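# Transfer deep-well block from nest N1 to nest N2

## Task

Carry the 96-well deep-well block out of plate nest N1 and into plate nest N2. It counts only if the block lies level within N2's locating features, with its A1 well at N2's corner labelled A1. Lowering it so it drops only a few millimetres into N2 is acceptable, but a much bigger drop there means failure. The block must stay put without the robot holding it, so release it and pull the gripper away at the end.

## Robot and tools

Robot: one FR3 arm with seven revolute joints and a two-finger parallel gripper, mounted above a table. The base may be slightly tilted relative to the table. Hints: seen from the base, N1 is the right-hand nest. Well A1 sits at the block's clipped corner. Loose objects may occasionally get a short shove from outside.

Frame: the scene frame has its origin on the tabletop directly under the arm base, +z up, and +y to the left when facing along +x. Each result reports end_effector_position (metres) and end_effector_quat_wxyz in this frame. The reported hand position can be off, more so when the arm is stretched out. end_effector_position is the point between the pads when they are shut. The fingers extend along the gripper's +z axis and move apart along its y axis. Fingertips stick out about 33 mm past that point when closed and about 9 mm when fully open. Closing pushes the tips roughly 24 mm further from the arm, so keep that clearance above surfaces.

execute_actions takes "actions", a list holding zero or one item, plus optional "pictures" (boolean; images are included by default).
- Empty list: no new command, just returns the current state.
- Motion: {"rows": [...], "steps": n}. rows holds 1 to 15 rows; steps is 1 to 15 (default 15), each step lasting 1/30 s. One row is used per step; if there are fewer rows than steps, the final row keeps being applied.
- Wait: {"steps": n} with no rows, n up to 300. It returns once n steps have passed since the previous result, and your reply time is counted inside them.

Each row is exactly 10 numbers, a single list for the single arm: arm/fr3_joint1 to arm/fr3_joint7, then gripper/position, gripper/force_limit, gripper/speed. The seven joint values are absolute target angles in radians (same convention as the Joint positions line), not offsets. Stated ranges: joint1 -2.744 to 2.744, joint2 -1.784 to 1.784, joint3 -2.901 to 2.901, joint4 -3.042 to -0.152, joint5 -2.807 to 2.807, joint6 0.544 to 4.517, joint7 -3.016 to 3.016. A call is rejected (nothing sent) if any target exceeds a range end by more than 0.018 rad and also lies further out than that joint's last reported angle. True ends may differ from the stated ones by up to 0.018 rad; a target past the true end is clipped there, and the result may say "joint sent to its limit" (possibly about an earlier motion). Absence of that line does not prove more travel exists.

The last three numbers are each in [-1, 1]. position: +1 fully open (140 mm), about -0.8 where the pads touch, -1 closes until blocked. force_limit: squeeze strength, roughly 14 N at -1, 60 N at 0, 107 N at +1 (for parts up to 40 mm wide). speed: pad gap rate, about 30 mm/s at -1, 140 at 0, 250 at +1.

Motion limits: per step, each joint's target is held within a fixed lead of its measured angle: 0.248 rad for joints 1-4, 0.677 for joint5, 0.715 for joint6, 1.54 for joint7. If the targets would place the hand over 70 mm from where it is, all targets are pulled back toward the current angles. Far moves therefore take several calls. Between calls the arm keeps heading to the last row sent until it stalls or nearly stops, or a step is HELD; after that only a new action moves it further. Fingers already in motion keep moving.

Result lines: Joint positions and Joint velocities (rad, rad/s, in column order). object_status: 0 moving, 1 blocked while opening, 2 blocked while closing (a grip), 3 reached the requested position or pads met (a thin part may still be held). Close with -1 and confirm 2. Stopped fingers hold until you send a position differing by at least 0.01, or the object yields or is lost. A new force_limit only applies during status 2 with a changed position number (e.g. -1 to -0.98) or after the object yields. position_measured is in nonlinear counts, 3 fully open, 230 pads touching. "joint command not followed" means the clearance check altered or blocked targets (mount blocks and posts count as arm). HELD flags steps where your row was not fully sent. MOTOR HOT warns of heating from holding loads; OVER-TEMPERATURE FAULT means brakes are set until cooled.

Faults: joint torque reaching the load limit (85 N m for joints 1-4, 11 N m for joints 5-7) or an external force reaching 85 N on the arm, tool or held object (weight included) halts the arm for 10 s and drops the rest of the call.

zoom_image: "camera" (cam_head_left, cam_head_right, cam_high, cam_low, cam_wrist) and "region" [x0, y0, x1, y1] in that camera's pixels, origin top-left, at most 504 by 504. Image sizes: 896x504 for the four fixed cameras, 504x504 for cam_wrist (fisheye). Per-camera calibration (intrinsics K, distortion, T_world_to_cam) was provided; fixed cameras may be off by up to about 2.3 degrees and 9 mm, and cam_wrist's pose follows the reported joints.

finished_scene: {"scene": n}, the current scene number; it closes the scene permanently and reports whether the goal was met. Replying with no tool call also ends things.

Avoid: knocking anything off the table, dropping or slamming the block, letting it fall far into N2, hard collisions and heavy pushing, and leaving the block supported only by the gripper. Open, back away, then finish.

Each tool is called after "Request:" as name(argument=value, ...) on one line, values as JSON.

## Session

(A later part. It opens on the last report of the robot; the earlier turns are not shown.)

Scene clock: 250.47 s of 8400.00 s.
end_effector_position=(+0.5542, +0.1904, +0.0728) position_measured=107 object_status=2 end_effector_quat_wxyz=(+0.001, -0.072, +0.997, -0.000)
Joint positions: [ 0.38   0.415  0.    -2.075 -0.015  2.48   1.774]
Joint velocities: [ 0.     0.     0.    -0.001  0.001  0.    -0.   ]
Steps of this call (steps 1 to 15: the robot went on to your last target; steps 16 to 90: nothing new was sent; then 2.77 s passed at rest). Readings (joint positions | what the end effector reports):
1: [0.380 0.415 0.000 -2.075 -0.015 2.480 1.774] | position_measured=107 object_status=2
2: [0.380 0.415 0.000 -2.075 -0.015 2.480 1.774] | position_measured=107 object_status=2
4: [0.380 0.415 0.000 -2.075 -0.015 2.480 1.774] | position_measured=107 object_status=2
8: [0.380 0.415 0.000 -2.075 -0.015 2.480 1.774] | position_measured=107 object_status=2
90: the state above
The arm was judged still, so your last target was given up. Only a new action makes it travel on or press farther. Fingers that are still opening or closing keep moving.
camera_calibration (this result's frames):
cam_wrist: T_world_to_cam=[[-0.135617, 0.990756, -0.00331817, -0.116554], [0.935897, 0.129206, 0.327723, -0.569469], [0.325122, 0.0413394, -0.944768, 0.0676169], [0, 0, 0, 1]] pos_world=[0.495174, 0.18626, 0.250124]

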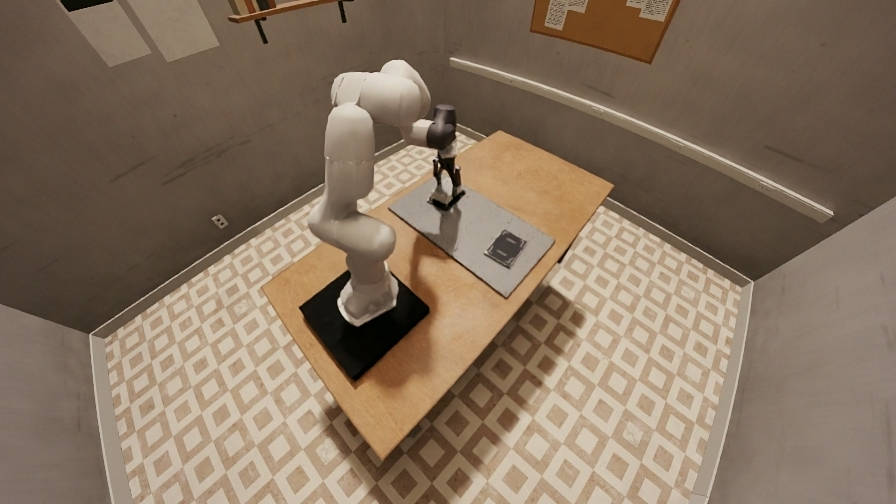

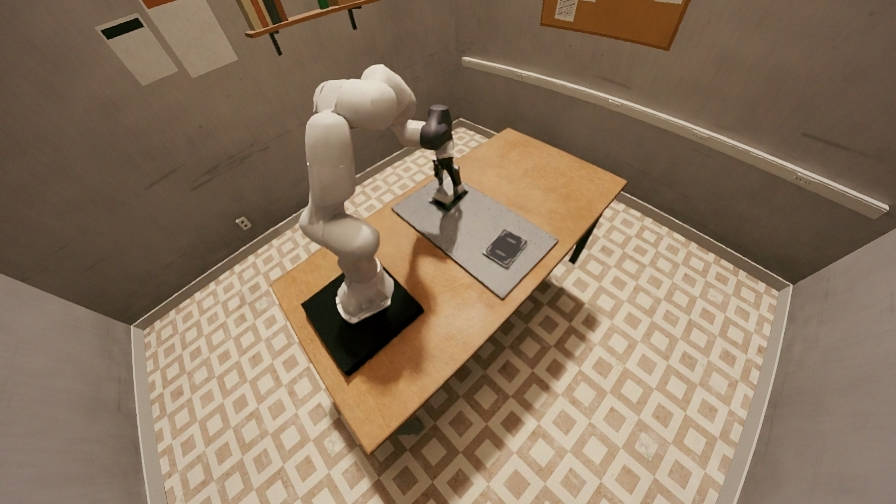

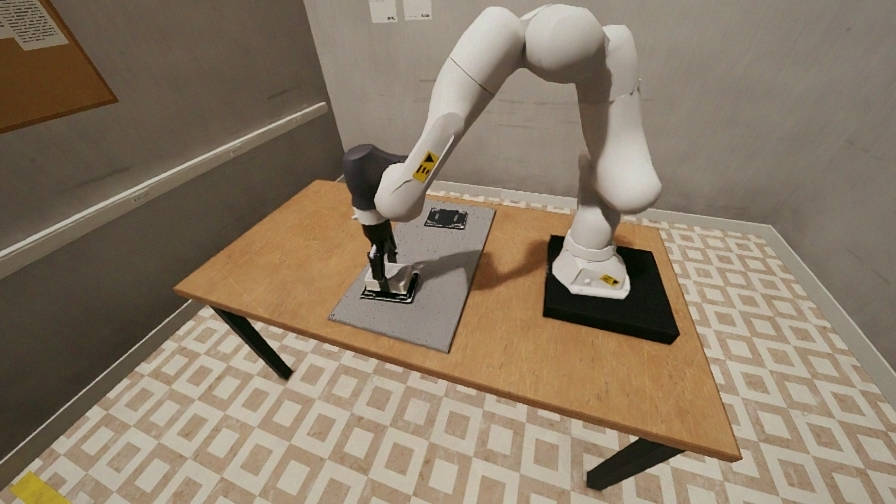

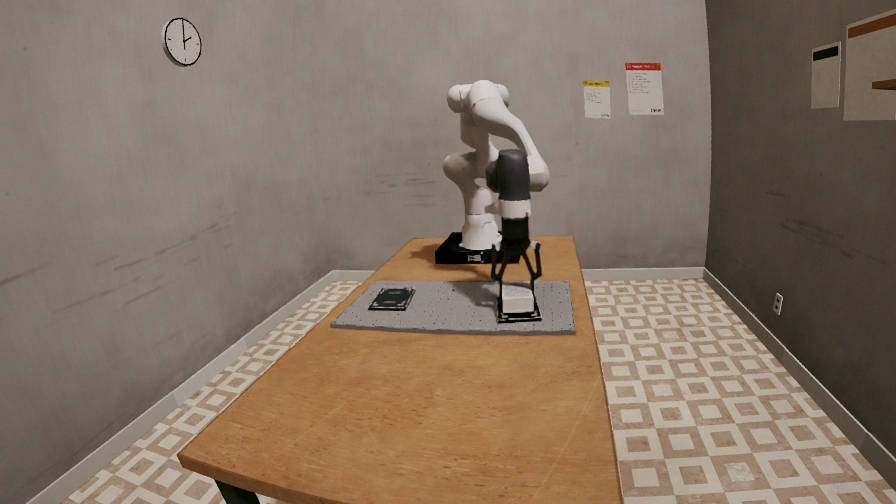

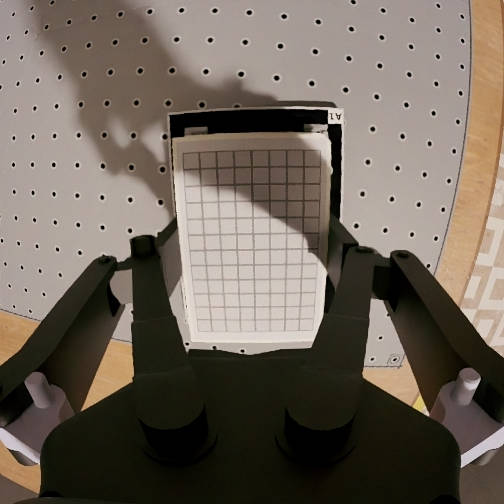

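The hover error is small: about 2.3 mm sideways and 0.4° of yaw. I'll correct it during the descent, then release and retreat.

Request:
execute_actions(actions=[{"rows":[[0.3815,0.4158,0.0,-2.0732,-0.0135,2.4826,1.7675,-1,-0.2,-0.2],[0.3822,0.4158,0.0,-2.0732,-0.0135,2.4826,1.7642,-1,-0.2,-0.2],[0.3827,0.4158,0.0,-2.0732,-0.0135,2.4826,1.7626,-1,-0.2,-0.2],[0.3834,0.4160,0.0,-2.0732,-0.0135,2.4826,1.7638,-1,-0.2,-0.2],[0.3840,0.4166,0.0,-2.0732,-0.0135,2.4826,1.7653,-1,-0.2,-0.2],[0.3847,0.4175,0.0,-2.0732,-0.0135,2.4832,1.7700,-1,-0.2,-0.2],[0.3852,0.4187,0.0,-2.0732,-0.0135,2.4850,1.7700,-1,-0.2,-0.2],[0.3856,0.4202,0.0,-2.0732,-0.0135,2.4874,1.7700,-1,-0.2,-0.2],[0.3857,0.4219,0.0,-2.0732,-0.0135,2.4900,1.7700,-1,-0.2,-0.2],[0.3857,0.4238,0.0,-2.0732,-0.0135,2.4927,1.7700,-1,-0.2,-0.2],[0.3857,0.4258,0.0,-2.0732,-0.0135,2.4954,1.7700,-1,-0.2,-0.2],[0.3857,0.4277,0.0,-2.0732,-0.0135,2.4979,1.7700,-1,-0.2,-0.2],[0.3857,0.4296,0.0,-2.0732,-0.0135,2.5002,1.7700,-1,-0.2,-0.2],[0.3857,0.4313,0.0,-2.0732,-0.0135,2.5022,1.7700,-1,-0.2,-0.2],[0.3857,0.4328,0.0,-2.0732,-0.0135,2.5039,1.7700,-1,-0.2,-0.2]],"steps":15}], pictures=false)

Request:
execute_actions(actions=[{"rows":[[0.3857,0.4340,0.0,-2.0732,-0.0135,2.5051,1.7700,-1,-0.2,-0.2],[0.3857,0.4349,0.0,-2.0732,-0.0135,2.5058,1.7700,-1,-0.2,-0.2],[0.3857,0.4355,0.0,-2.0732,-0.0135,2.5059,1.7700,-1,-0.2,-0.2],[0.3857,0.4357,0.0,-2.0732,-0.0135,2.5056,1.7700,-1,-0.2,-0.2],[0.3857,0.4357,0.0,-2.0732,-0.0135,2.5047,1.7700,-1,-0.2,-0.2],[0.3857,0.4357,0.0,-2.0732,-0.0135,2.5034,1.7700,-1,-0.2,-0.2],[0.3857,0.4357,0.0,-2.0732,-0.0135,2.5022,1.7700,-1,-0.2,-0.2]],"steps":7}], pictures=false)

Request:
execute_actions(actions=[{"rows":[[0.3857,0.4357,0.0,-2.0732,-0.0135,2.5019,1.7700,1,-0.2,0],[0.3850,0.4357,0.0,-2.0740,-0.0135,2.5010,1.7700,1,-0.2,0],[0.3850,0.4357,0.0,-2.0740,-0.0135,2.5005,1.7700,1,-0.2,0],[0.3850,0.4357,0.0,-2.0740,-0.0135,2.5000,1.7700,1,-0.2,0],[0.3850,0.4346,0.0,-2.0740,-0.0135,2.5000,1.7700,1,-0.2,0],[0.3850,0.4313,0.0,-2.0740,-0.0135,2.4975,1.7700,1,-0.2,0],[0.3850,0.4259,0.0,-2.0740,-0.0135,2.4913,1.7700,1,-0.2,0],[0.3850,0.4185,0.0,-2.0740,-0.0135,2.4779,1.7700,1,-0.2,0],[0.3850,0.4091,0.0,-2.0740,-0.0135,2.4627,1.7700,1,-0.2,0],[0.3850,0.3981,0.0,-2.0740,-0.0135,2.4459,1.7700,1,-0.2,0],[0.3850,0.3854,0.0,-2.0740,-0.0135,2.4278,1.7700,1,-0.2,0],[0.3850,0.3715,0.0,-2.0740,-0.0135,2.4087,1.7700,1,-0.2,0],[0.3850,0.3564,0.0,-2.0740,-0.0135,2.3890,1.7700,1,-0.2,0],[0.3850,0.3405,0.0,-2.0740,-0.0135,2.3689,1.7700,1,-0.2,0],[0.3850,0.3240,0.0,-2.0740,-0.0135,2.3489,1.7700,1,-0.2,0]],"steps":15}], pictures=false)

Request:
execute_actions(actions=[{"rows":[[0.3850,0.3072,0.0,-2.0740,-0.0135,2.3293,1.7700,1,-0.2,0],[0.3850,0.2904,0.0,-2.0740,-0.0135,2.3103,1.7700,1,-0.2,0],[0.3850,0.2739,0.0,-2.0740,-0.0135,2.2924,1.7700,1,-0.2,0],[0.3850,0.2580,0.0,-2.0740,-0.0135,2.2758,1.7700,1,-0.2,0],[0.3850,0.2430,0.0,-2.0740,-0.0135,2.2609,1.7700,1,-0.2,0],[0.3850,0.2290,0.0,-2.0740,-0.0135,2.2478,1.7700,1,-0.2,0],[0.3850,0.2163,0.0,-2.0740,-0.0135,2.2368,1.7700,1,-0.2,0],[0.3850,0.2053,0.0,-2.0740,-0.0135,2.2281,1.7700,1,-0.2,0],[0.3850,0.1959,0.0,-2.0740,-0.0135,2.2219,1.7700,1,-0.2,0],[0.3850,0.1885,0.0,-2.0740,-0.0135,2.2182,1.7700,1,-0.2,0],[0.3850,0.1831,0.0,-2.0740,-0.0135,2.2170,1.7700,1,-0.2,0],[0.3850,0.1798,0.0,-2.0740,-0.0135,2.2186,1.7700,1,-0.2,0],[0.3850,0.1787,0.0,-2.0740,-0.0135,2.2227,1.7700,1,-0.2,0],[0.3850,0.1787,0.0,-2.0740,-0.0135,2.2293,1.7700,1,-0.2,0],[0.3850,0.1787,0.0,-2.0740,-0.0135,2.2384,1.7700,1,-0.2,0]],"steps":15}], pictures=false)

Request:
execute_actions(actions=[{"rows":[[0.3850,0.1787,0.0,-2.0740,-0.0135,2.2455,1.7700,1,-0.2,0]],"steps":3}])

Request:
zoom_image(camera="cam_wrist", region=[175, 100, 345, 290])

Request:
zoom_image(camera="cam_low", region=[480, 275, 560, 330])

Request:
zoom_image(camera="cam_high", region=[350, 250, 430, 310])

Scene clock: 355.63 s of 8400.00 s.
end_effector_position=(+0.5534, +0.1925, +0.0663) position_measured=107 object_status=2 end_effector_quat_wxyz=(+0.001, -0.075, +0.997, -0.000)
Joint positions: [ 0.384  0.428 -0.    -2.075 -0.015  2.493  1.771]
Joint velocities: [ 0.001  0.053 -0.    -0.001  0.     0.049  0.002]
Steps of this call (steps 1 to 90: nothing new was sent; then 101.67 s passed at rest; steps 91 to 105: all 15 steps of this action). Readings (joint positions | what the end effector reports):
91: [0.380 0.415 -0.000 -2.075 -0.015 2.480 1.774] | position_measured=107 object_status=2
92: [0.380 0.415 -0.000 -2.075 -0.015 2.480 1.773] | position_measured=107 object_status=2
94: [0.380 0.415 -0.000 -2.075 -0.015 2.480 1.772] | position_measured=107 object_status=2
98: [0.382 0.417 -0.000 -2.075 -0.015 2.481 1.771] | position_measured=107 object_status=2
105: the state above

Scene clock: 355.87 s of 8400.00 s.
end_effector_position=(+0.5533, +0.1926, +0.0629) position_measured=107 object_status=2 end_effector_quat_wxyz=(+0.001, -0.075, +0.997, -0.000)
Joint positions: [ 0.384  0.435 -0.    -2.075 -0.015  2.499  1.771]
Joint velocities: [ 0.001  0.002  0.001 -0.001  0.001  0.001 -0.002]
Steps of this call (steps 1 to 7: all 7 steps of this action). Readings (joint positions | what the end effector reports):
1: [0.384 0.430 -0.000 -2.075 -0.015 2.494 1.771] | position_measured=107 object_status=2
2: [0.384 0.432 -0.000 -2.075 -0.015 2.496 1.771] | position_measured=107 object_status=2
4: [0.384 0.434 -0.000 -2.075 -0.015 2.498 1.771] | position_measured=107 object_status=2
7: the state above

Scene clock: 356.37 s of 8400.00 s.
end_effector_position=(+0.5508, +0.1910, +0.0999) position_measured=4 object_status=0 end_effector_quat_wxyz=(-0.002, -0.075, +0.997, -0.001)
Joint positions: [ 0.384  0.36  -0.    -2.075 -0.015  2.42   1.771]
Joint velocities: [ 0.001 -0.452 -0.001  0.004  0.001 -0.414  0.001]
Steps of this call (steps 1 to 15: all 15 steps of this action). Readings (joint positions | what the end effector reports):
1: [0.384 0.435 -0.000 -2.075 -0.015 2.499 1.771] | position_measured=107 object_status=0
2: [0.384 0.435 -0.000 -2.075 -0.015 2.499 1.771] | position_measured=105 object_status=0
4: [0.384 0.435 -0.000 -2.075 -0.015 2.499 1.771] | position_measured=85 object_status=0
8: [0.384 0.431 -0.000 -2.075 -0.015 2.495 1.771] | position_measured=54 object_status=0
15: the state above

Scene clock: 356.87 s of 8400.00 s.
end_effector_position=(+0.5408, +0.1859, +0.1904) position_measured=3 object_status=3 end_effector_quat_wxyz=(+0.002, -0.074, +0.997, -0.001)
Joint positions: [ 0.384  0.18  -0.    -2.073 -0.015  2.246  1.771]
Joint velocities: [-0.001 -0.042 -0.     0.001  0.    -0.022 -0.002]
Steps of this call (steps 1 to 15: all 15 steps of this action). Readings (joint positions | what the end effector reports):
1: [0.384 0.344 -0.000 -2.075 -0.015 2.404 1.771] | position_measured=3 object_status=0
2: [0.384 0.328 -0.000 -2.075 -0.015 2.387 1.771] | position_measured=3 object_status=0
4: [0.384 0.294 -0.000 -2.075 -0.015 2.354 1.771] | position_measured=3 object_status=0
8: [0.384 0.232 -0.000 -2.074 -0.015 2.294 1.771] | position_measured=3 object_status=3
15: the state above

Scene clock: 356.97 s of 8400.00 s.
end_effector_position=(+0.5410, +0.1859, +0.1909) position_measured=3 object_status=3 end_effector_quat_wxyz=(+0.003, -0.074, +0.997, -0.001)
Joint positions: [ 0.384  0.179 -0.    -2.073 -0.015  2.245  1.771]
Joint velocities: [-0.    -0.001 -0.     0.001  0.001 -0.    -0.001]
Steps of this call (steps 1 to 3: all 3 steps of this action). Readings (joint positions | what the end effector reports):
1: [0.384 0.179 -0.000 -2.073 -0.015 2.245 1.771] | position_measured=3 object_status=3
2: [0.384 0.179 -0.000 -2.073 -0.015 2.245 1.771] | position_measured=3 object_status=3
3: the state above
camera_calibration (this result's frames):
cam_wrist: T_world_to_cam=[[-0.139231, 0.990247, -0.00514995, -0.111146], [0.934017, 0.133049, 0.331527, -0.595677], [0.328979, 0.0413487, -0.943432, 0.181316], [0, 0, 0, 1]] pos_world=[0.481248, 0.181819, 0.36797]

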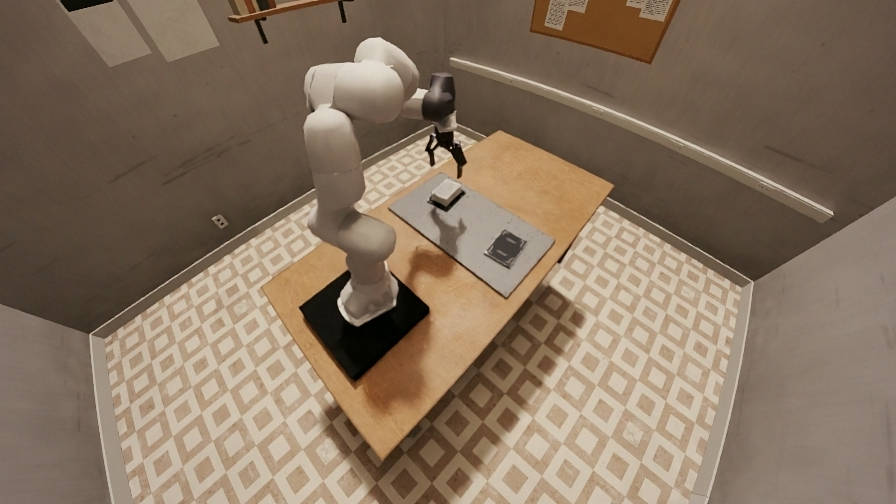

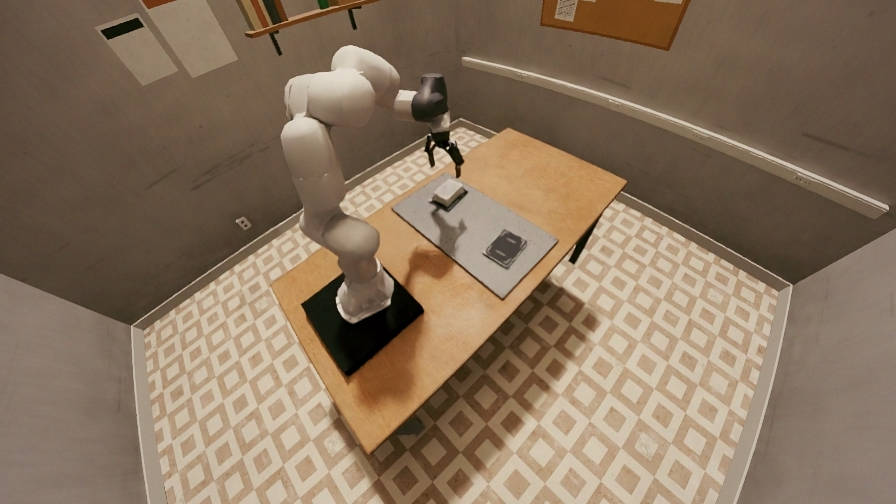

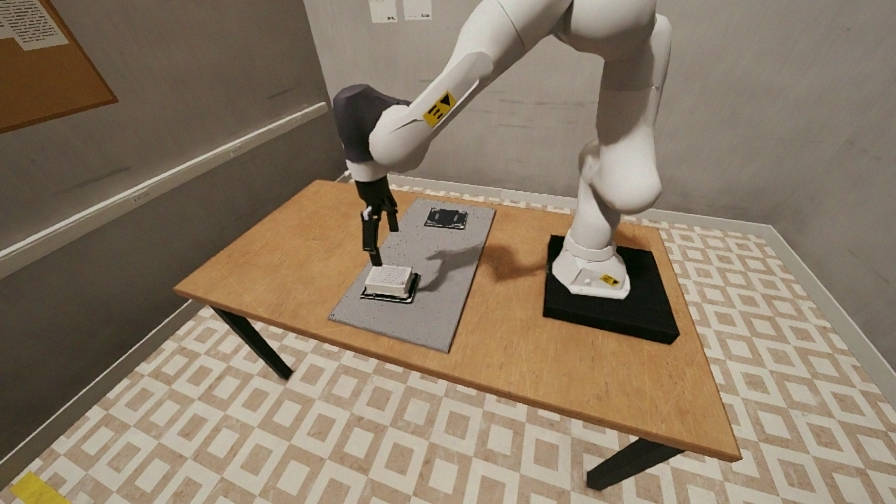

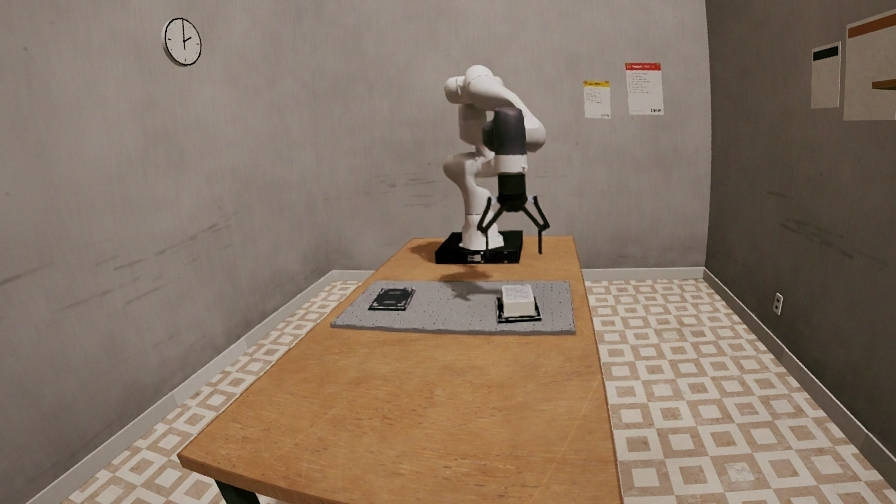

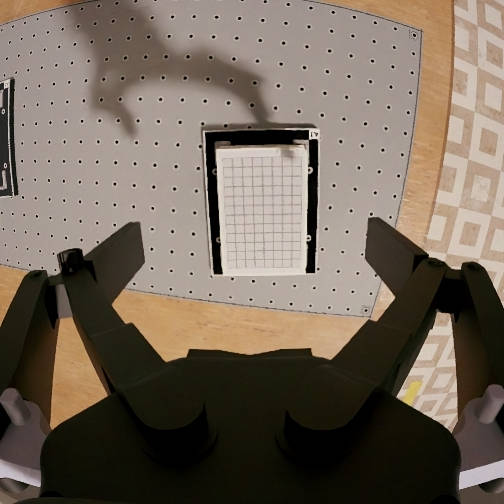

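Region (175, 100, 345, 290) of cam_wrist's 504x504 image, scaled by 2.653, with more detail than that image has; it fills the left 451 columns of this view, and the rest is white.

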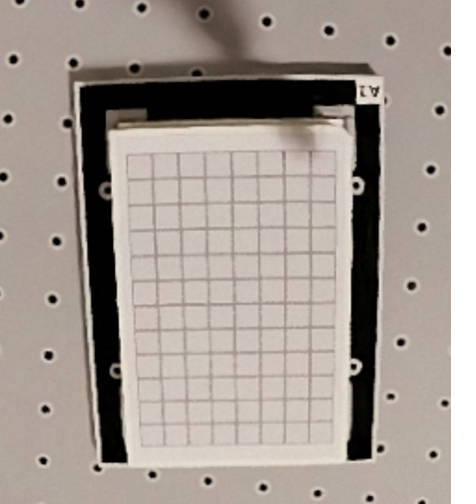

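Region (480, 275, 560, 330) of cam_low's 896x504 image, scaled by 6.300, with more detail than that image has; it fills the top 346 rows of this view, and the rest is white.

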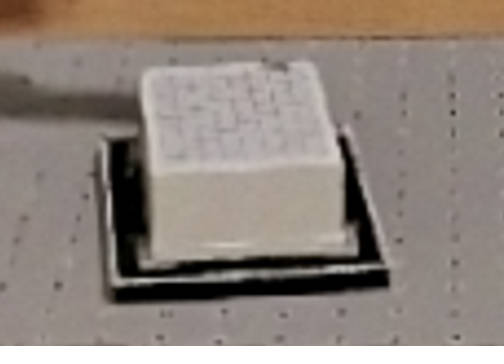

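Region (350, 250, 430, 310) of cam_high's 896x504 image, scaled by 6.300, with more detail than that image has; it fills the top 378 rows of this view, and the rest is white.

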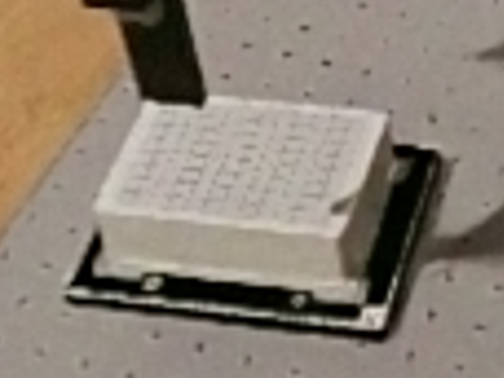

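I'll confirm the current scene state before closing it out.

Request:
execute_actions(actions=[])

Scene clock: 360.07 s of 8400.00 s.
end_effector_position=(+0.5410, +0.1859, +0.1909) position_measured=3 object_status=3 end_effector_quat_wxyz=(+0.003, -0.074, +0.997, -0.001)
Joint positions: [ 0.384  0.179 -0.    -2.073 -0.015  2.245  1.771]
Joint velocities: [ 0.    -0.001  0.001  0.     0.001  0.    -0.001]
Steps of this call (steps 1 to 15: the robot went on to your last target; steps 16 to 90: nothing new was sent; then 0.10 s passed at rest). Readings (joint positions | what the end effector reports):
1: [0.384 0.179 -0.000 -2.073 -0.015 2.245 1.771] | position_measured=3 object_status=3
2: [0.384 0.179 -0.000 -2.073 -0.015 2.245 1.771] | position_measured=3 object_status=3
4: [0.384 0.179 -0.000 -2.073 -0.015 2.245 1.771] | position_measured=3 object_status=3
8: [0.384 0.179 -0.000 -2.073 -0.015 2.245 1.771] | position_measured=3 object_status=3
90: the state above
The arm was judged still, so your last target was given up. Only a new action makes it travel on or press farther. Fingers that are still opening or closing keep moving.
camera_calibration (this result's frames):
cam_wrist: T_world_to_cam=[[-0.139231, 0.990247, -0.00514986, -0.111146], [0.934017, 0.133049, 0.331527, -0.595677], [0.328979, 0.0413488, -0.943432, 0.181316], [0, 0, 0, 1]] pos_world=[0.481248, 0.181819, 0.36797]

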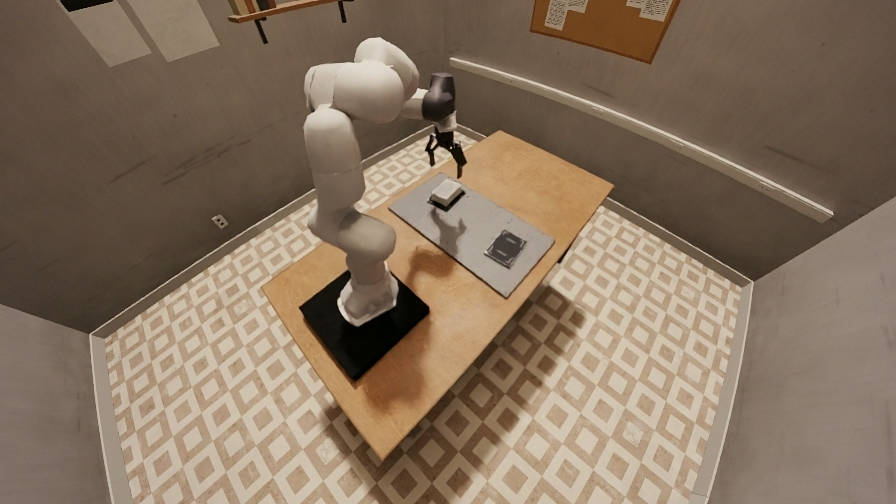

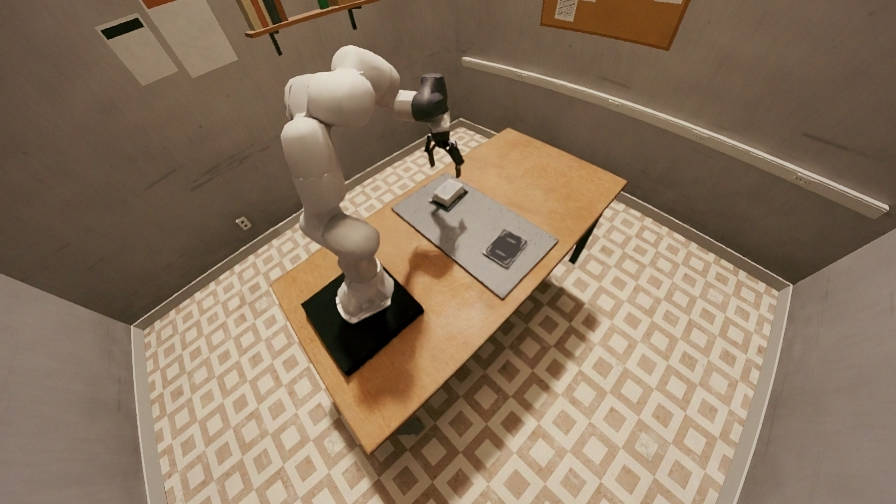

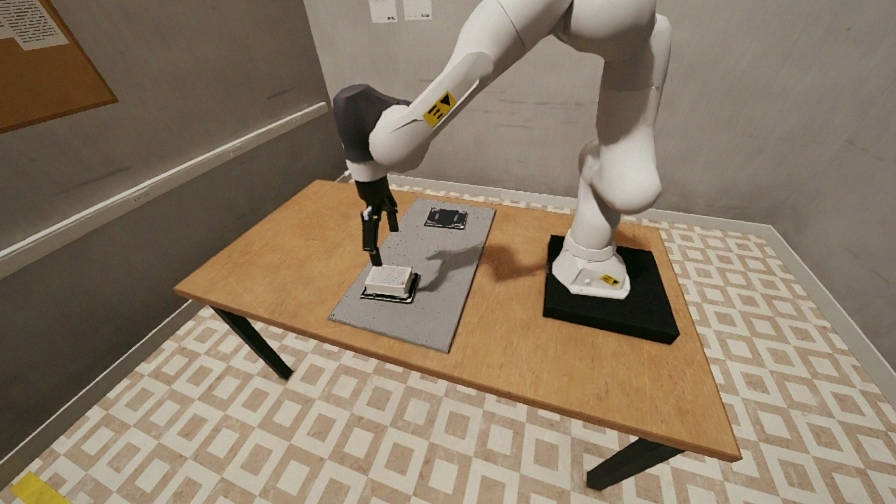

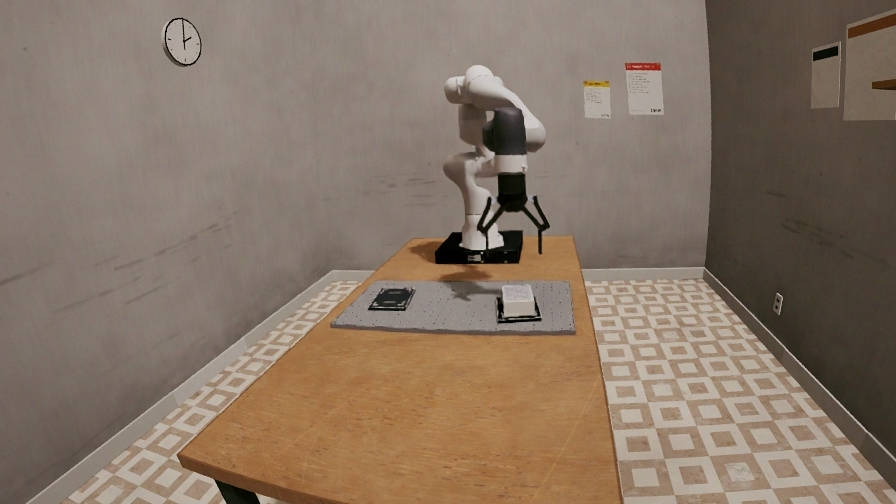

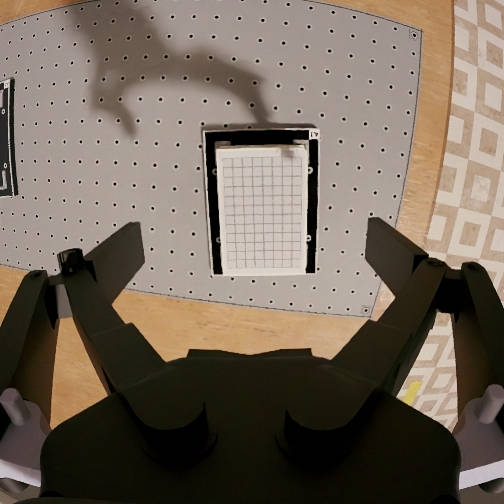

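Request:
zoom_image(camera="cam_wrist", region=[185, 115, 345, 295])

Region (185, 115, 345, 295) of cam_wrist's 504x504 image, scaled by 2.800, with more detail than that image has.

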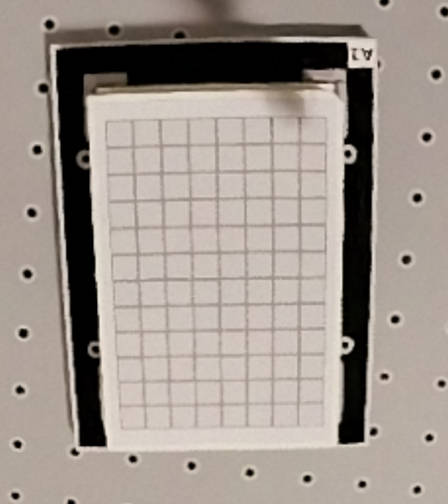

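The block is seated inside N2's locators with its cut-off corner at the A1 mark, and the open gripper is clear of it.

Request:
finished_scene(scene=2)

The scene is finished: the task was done.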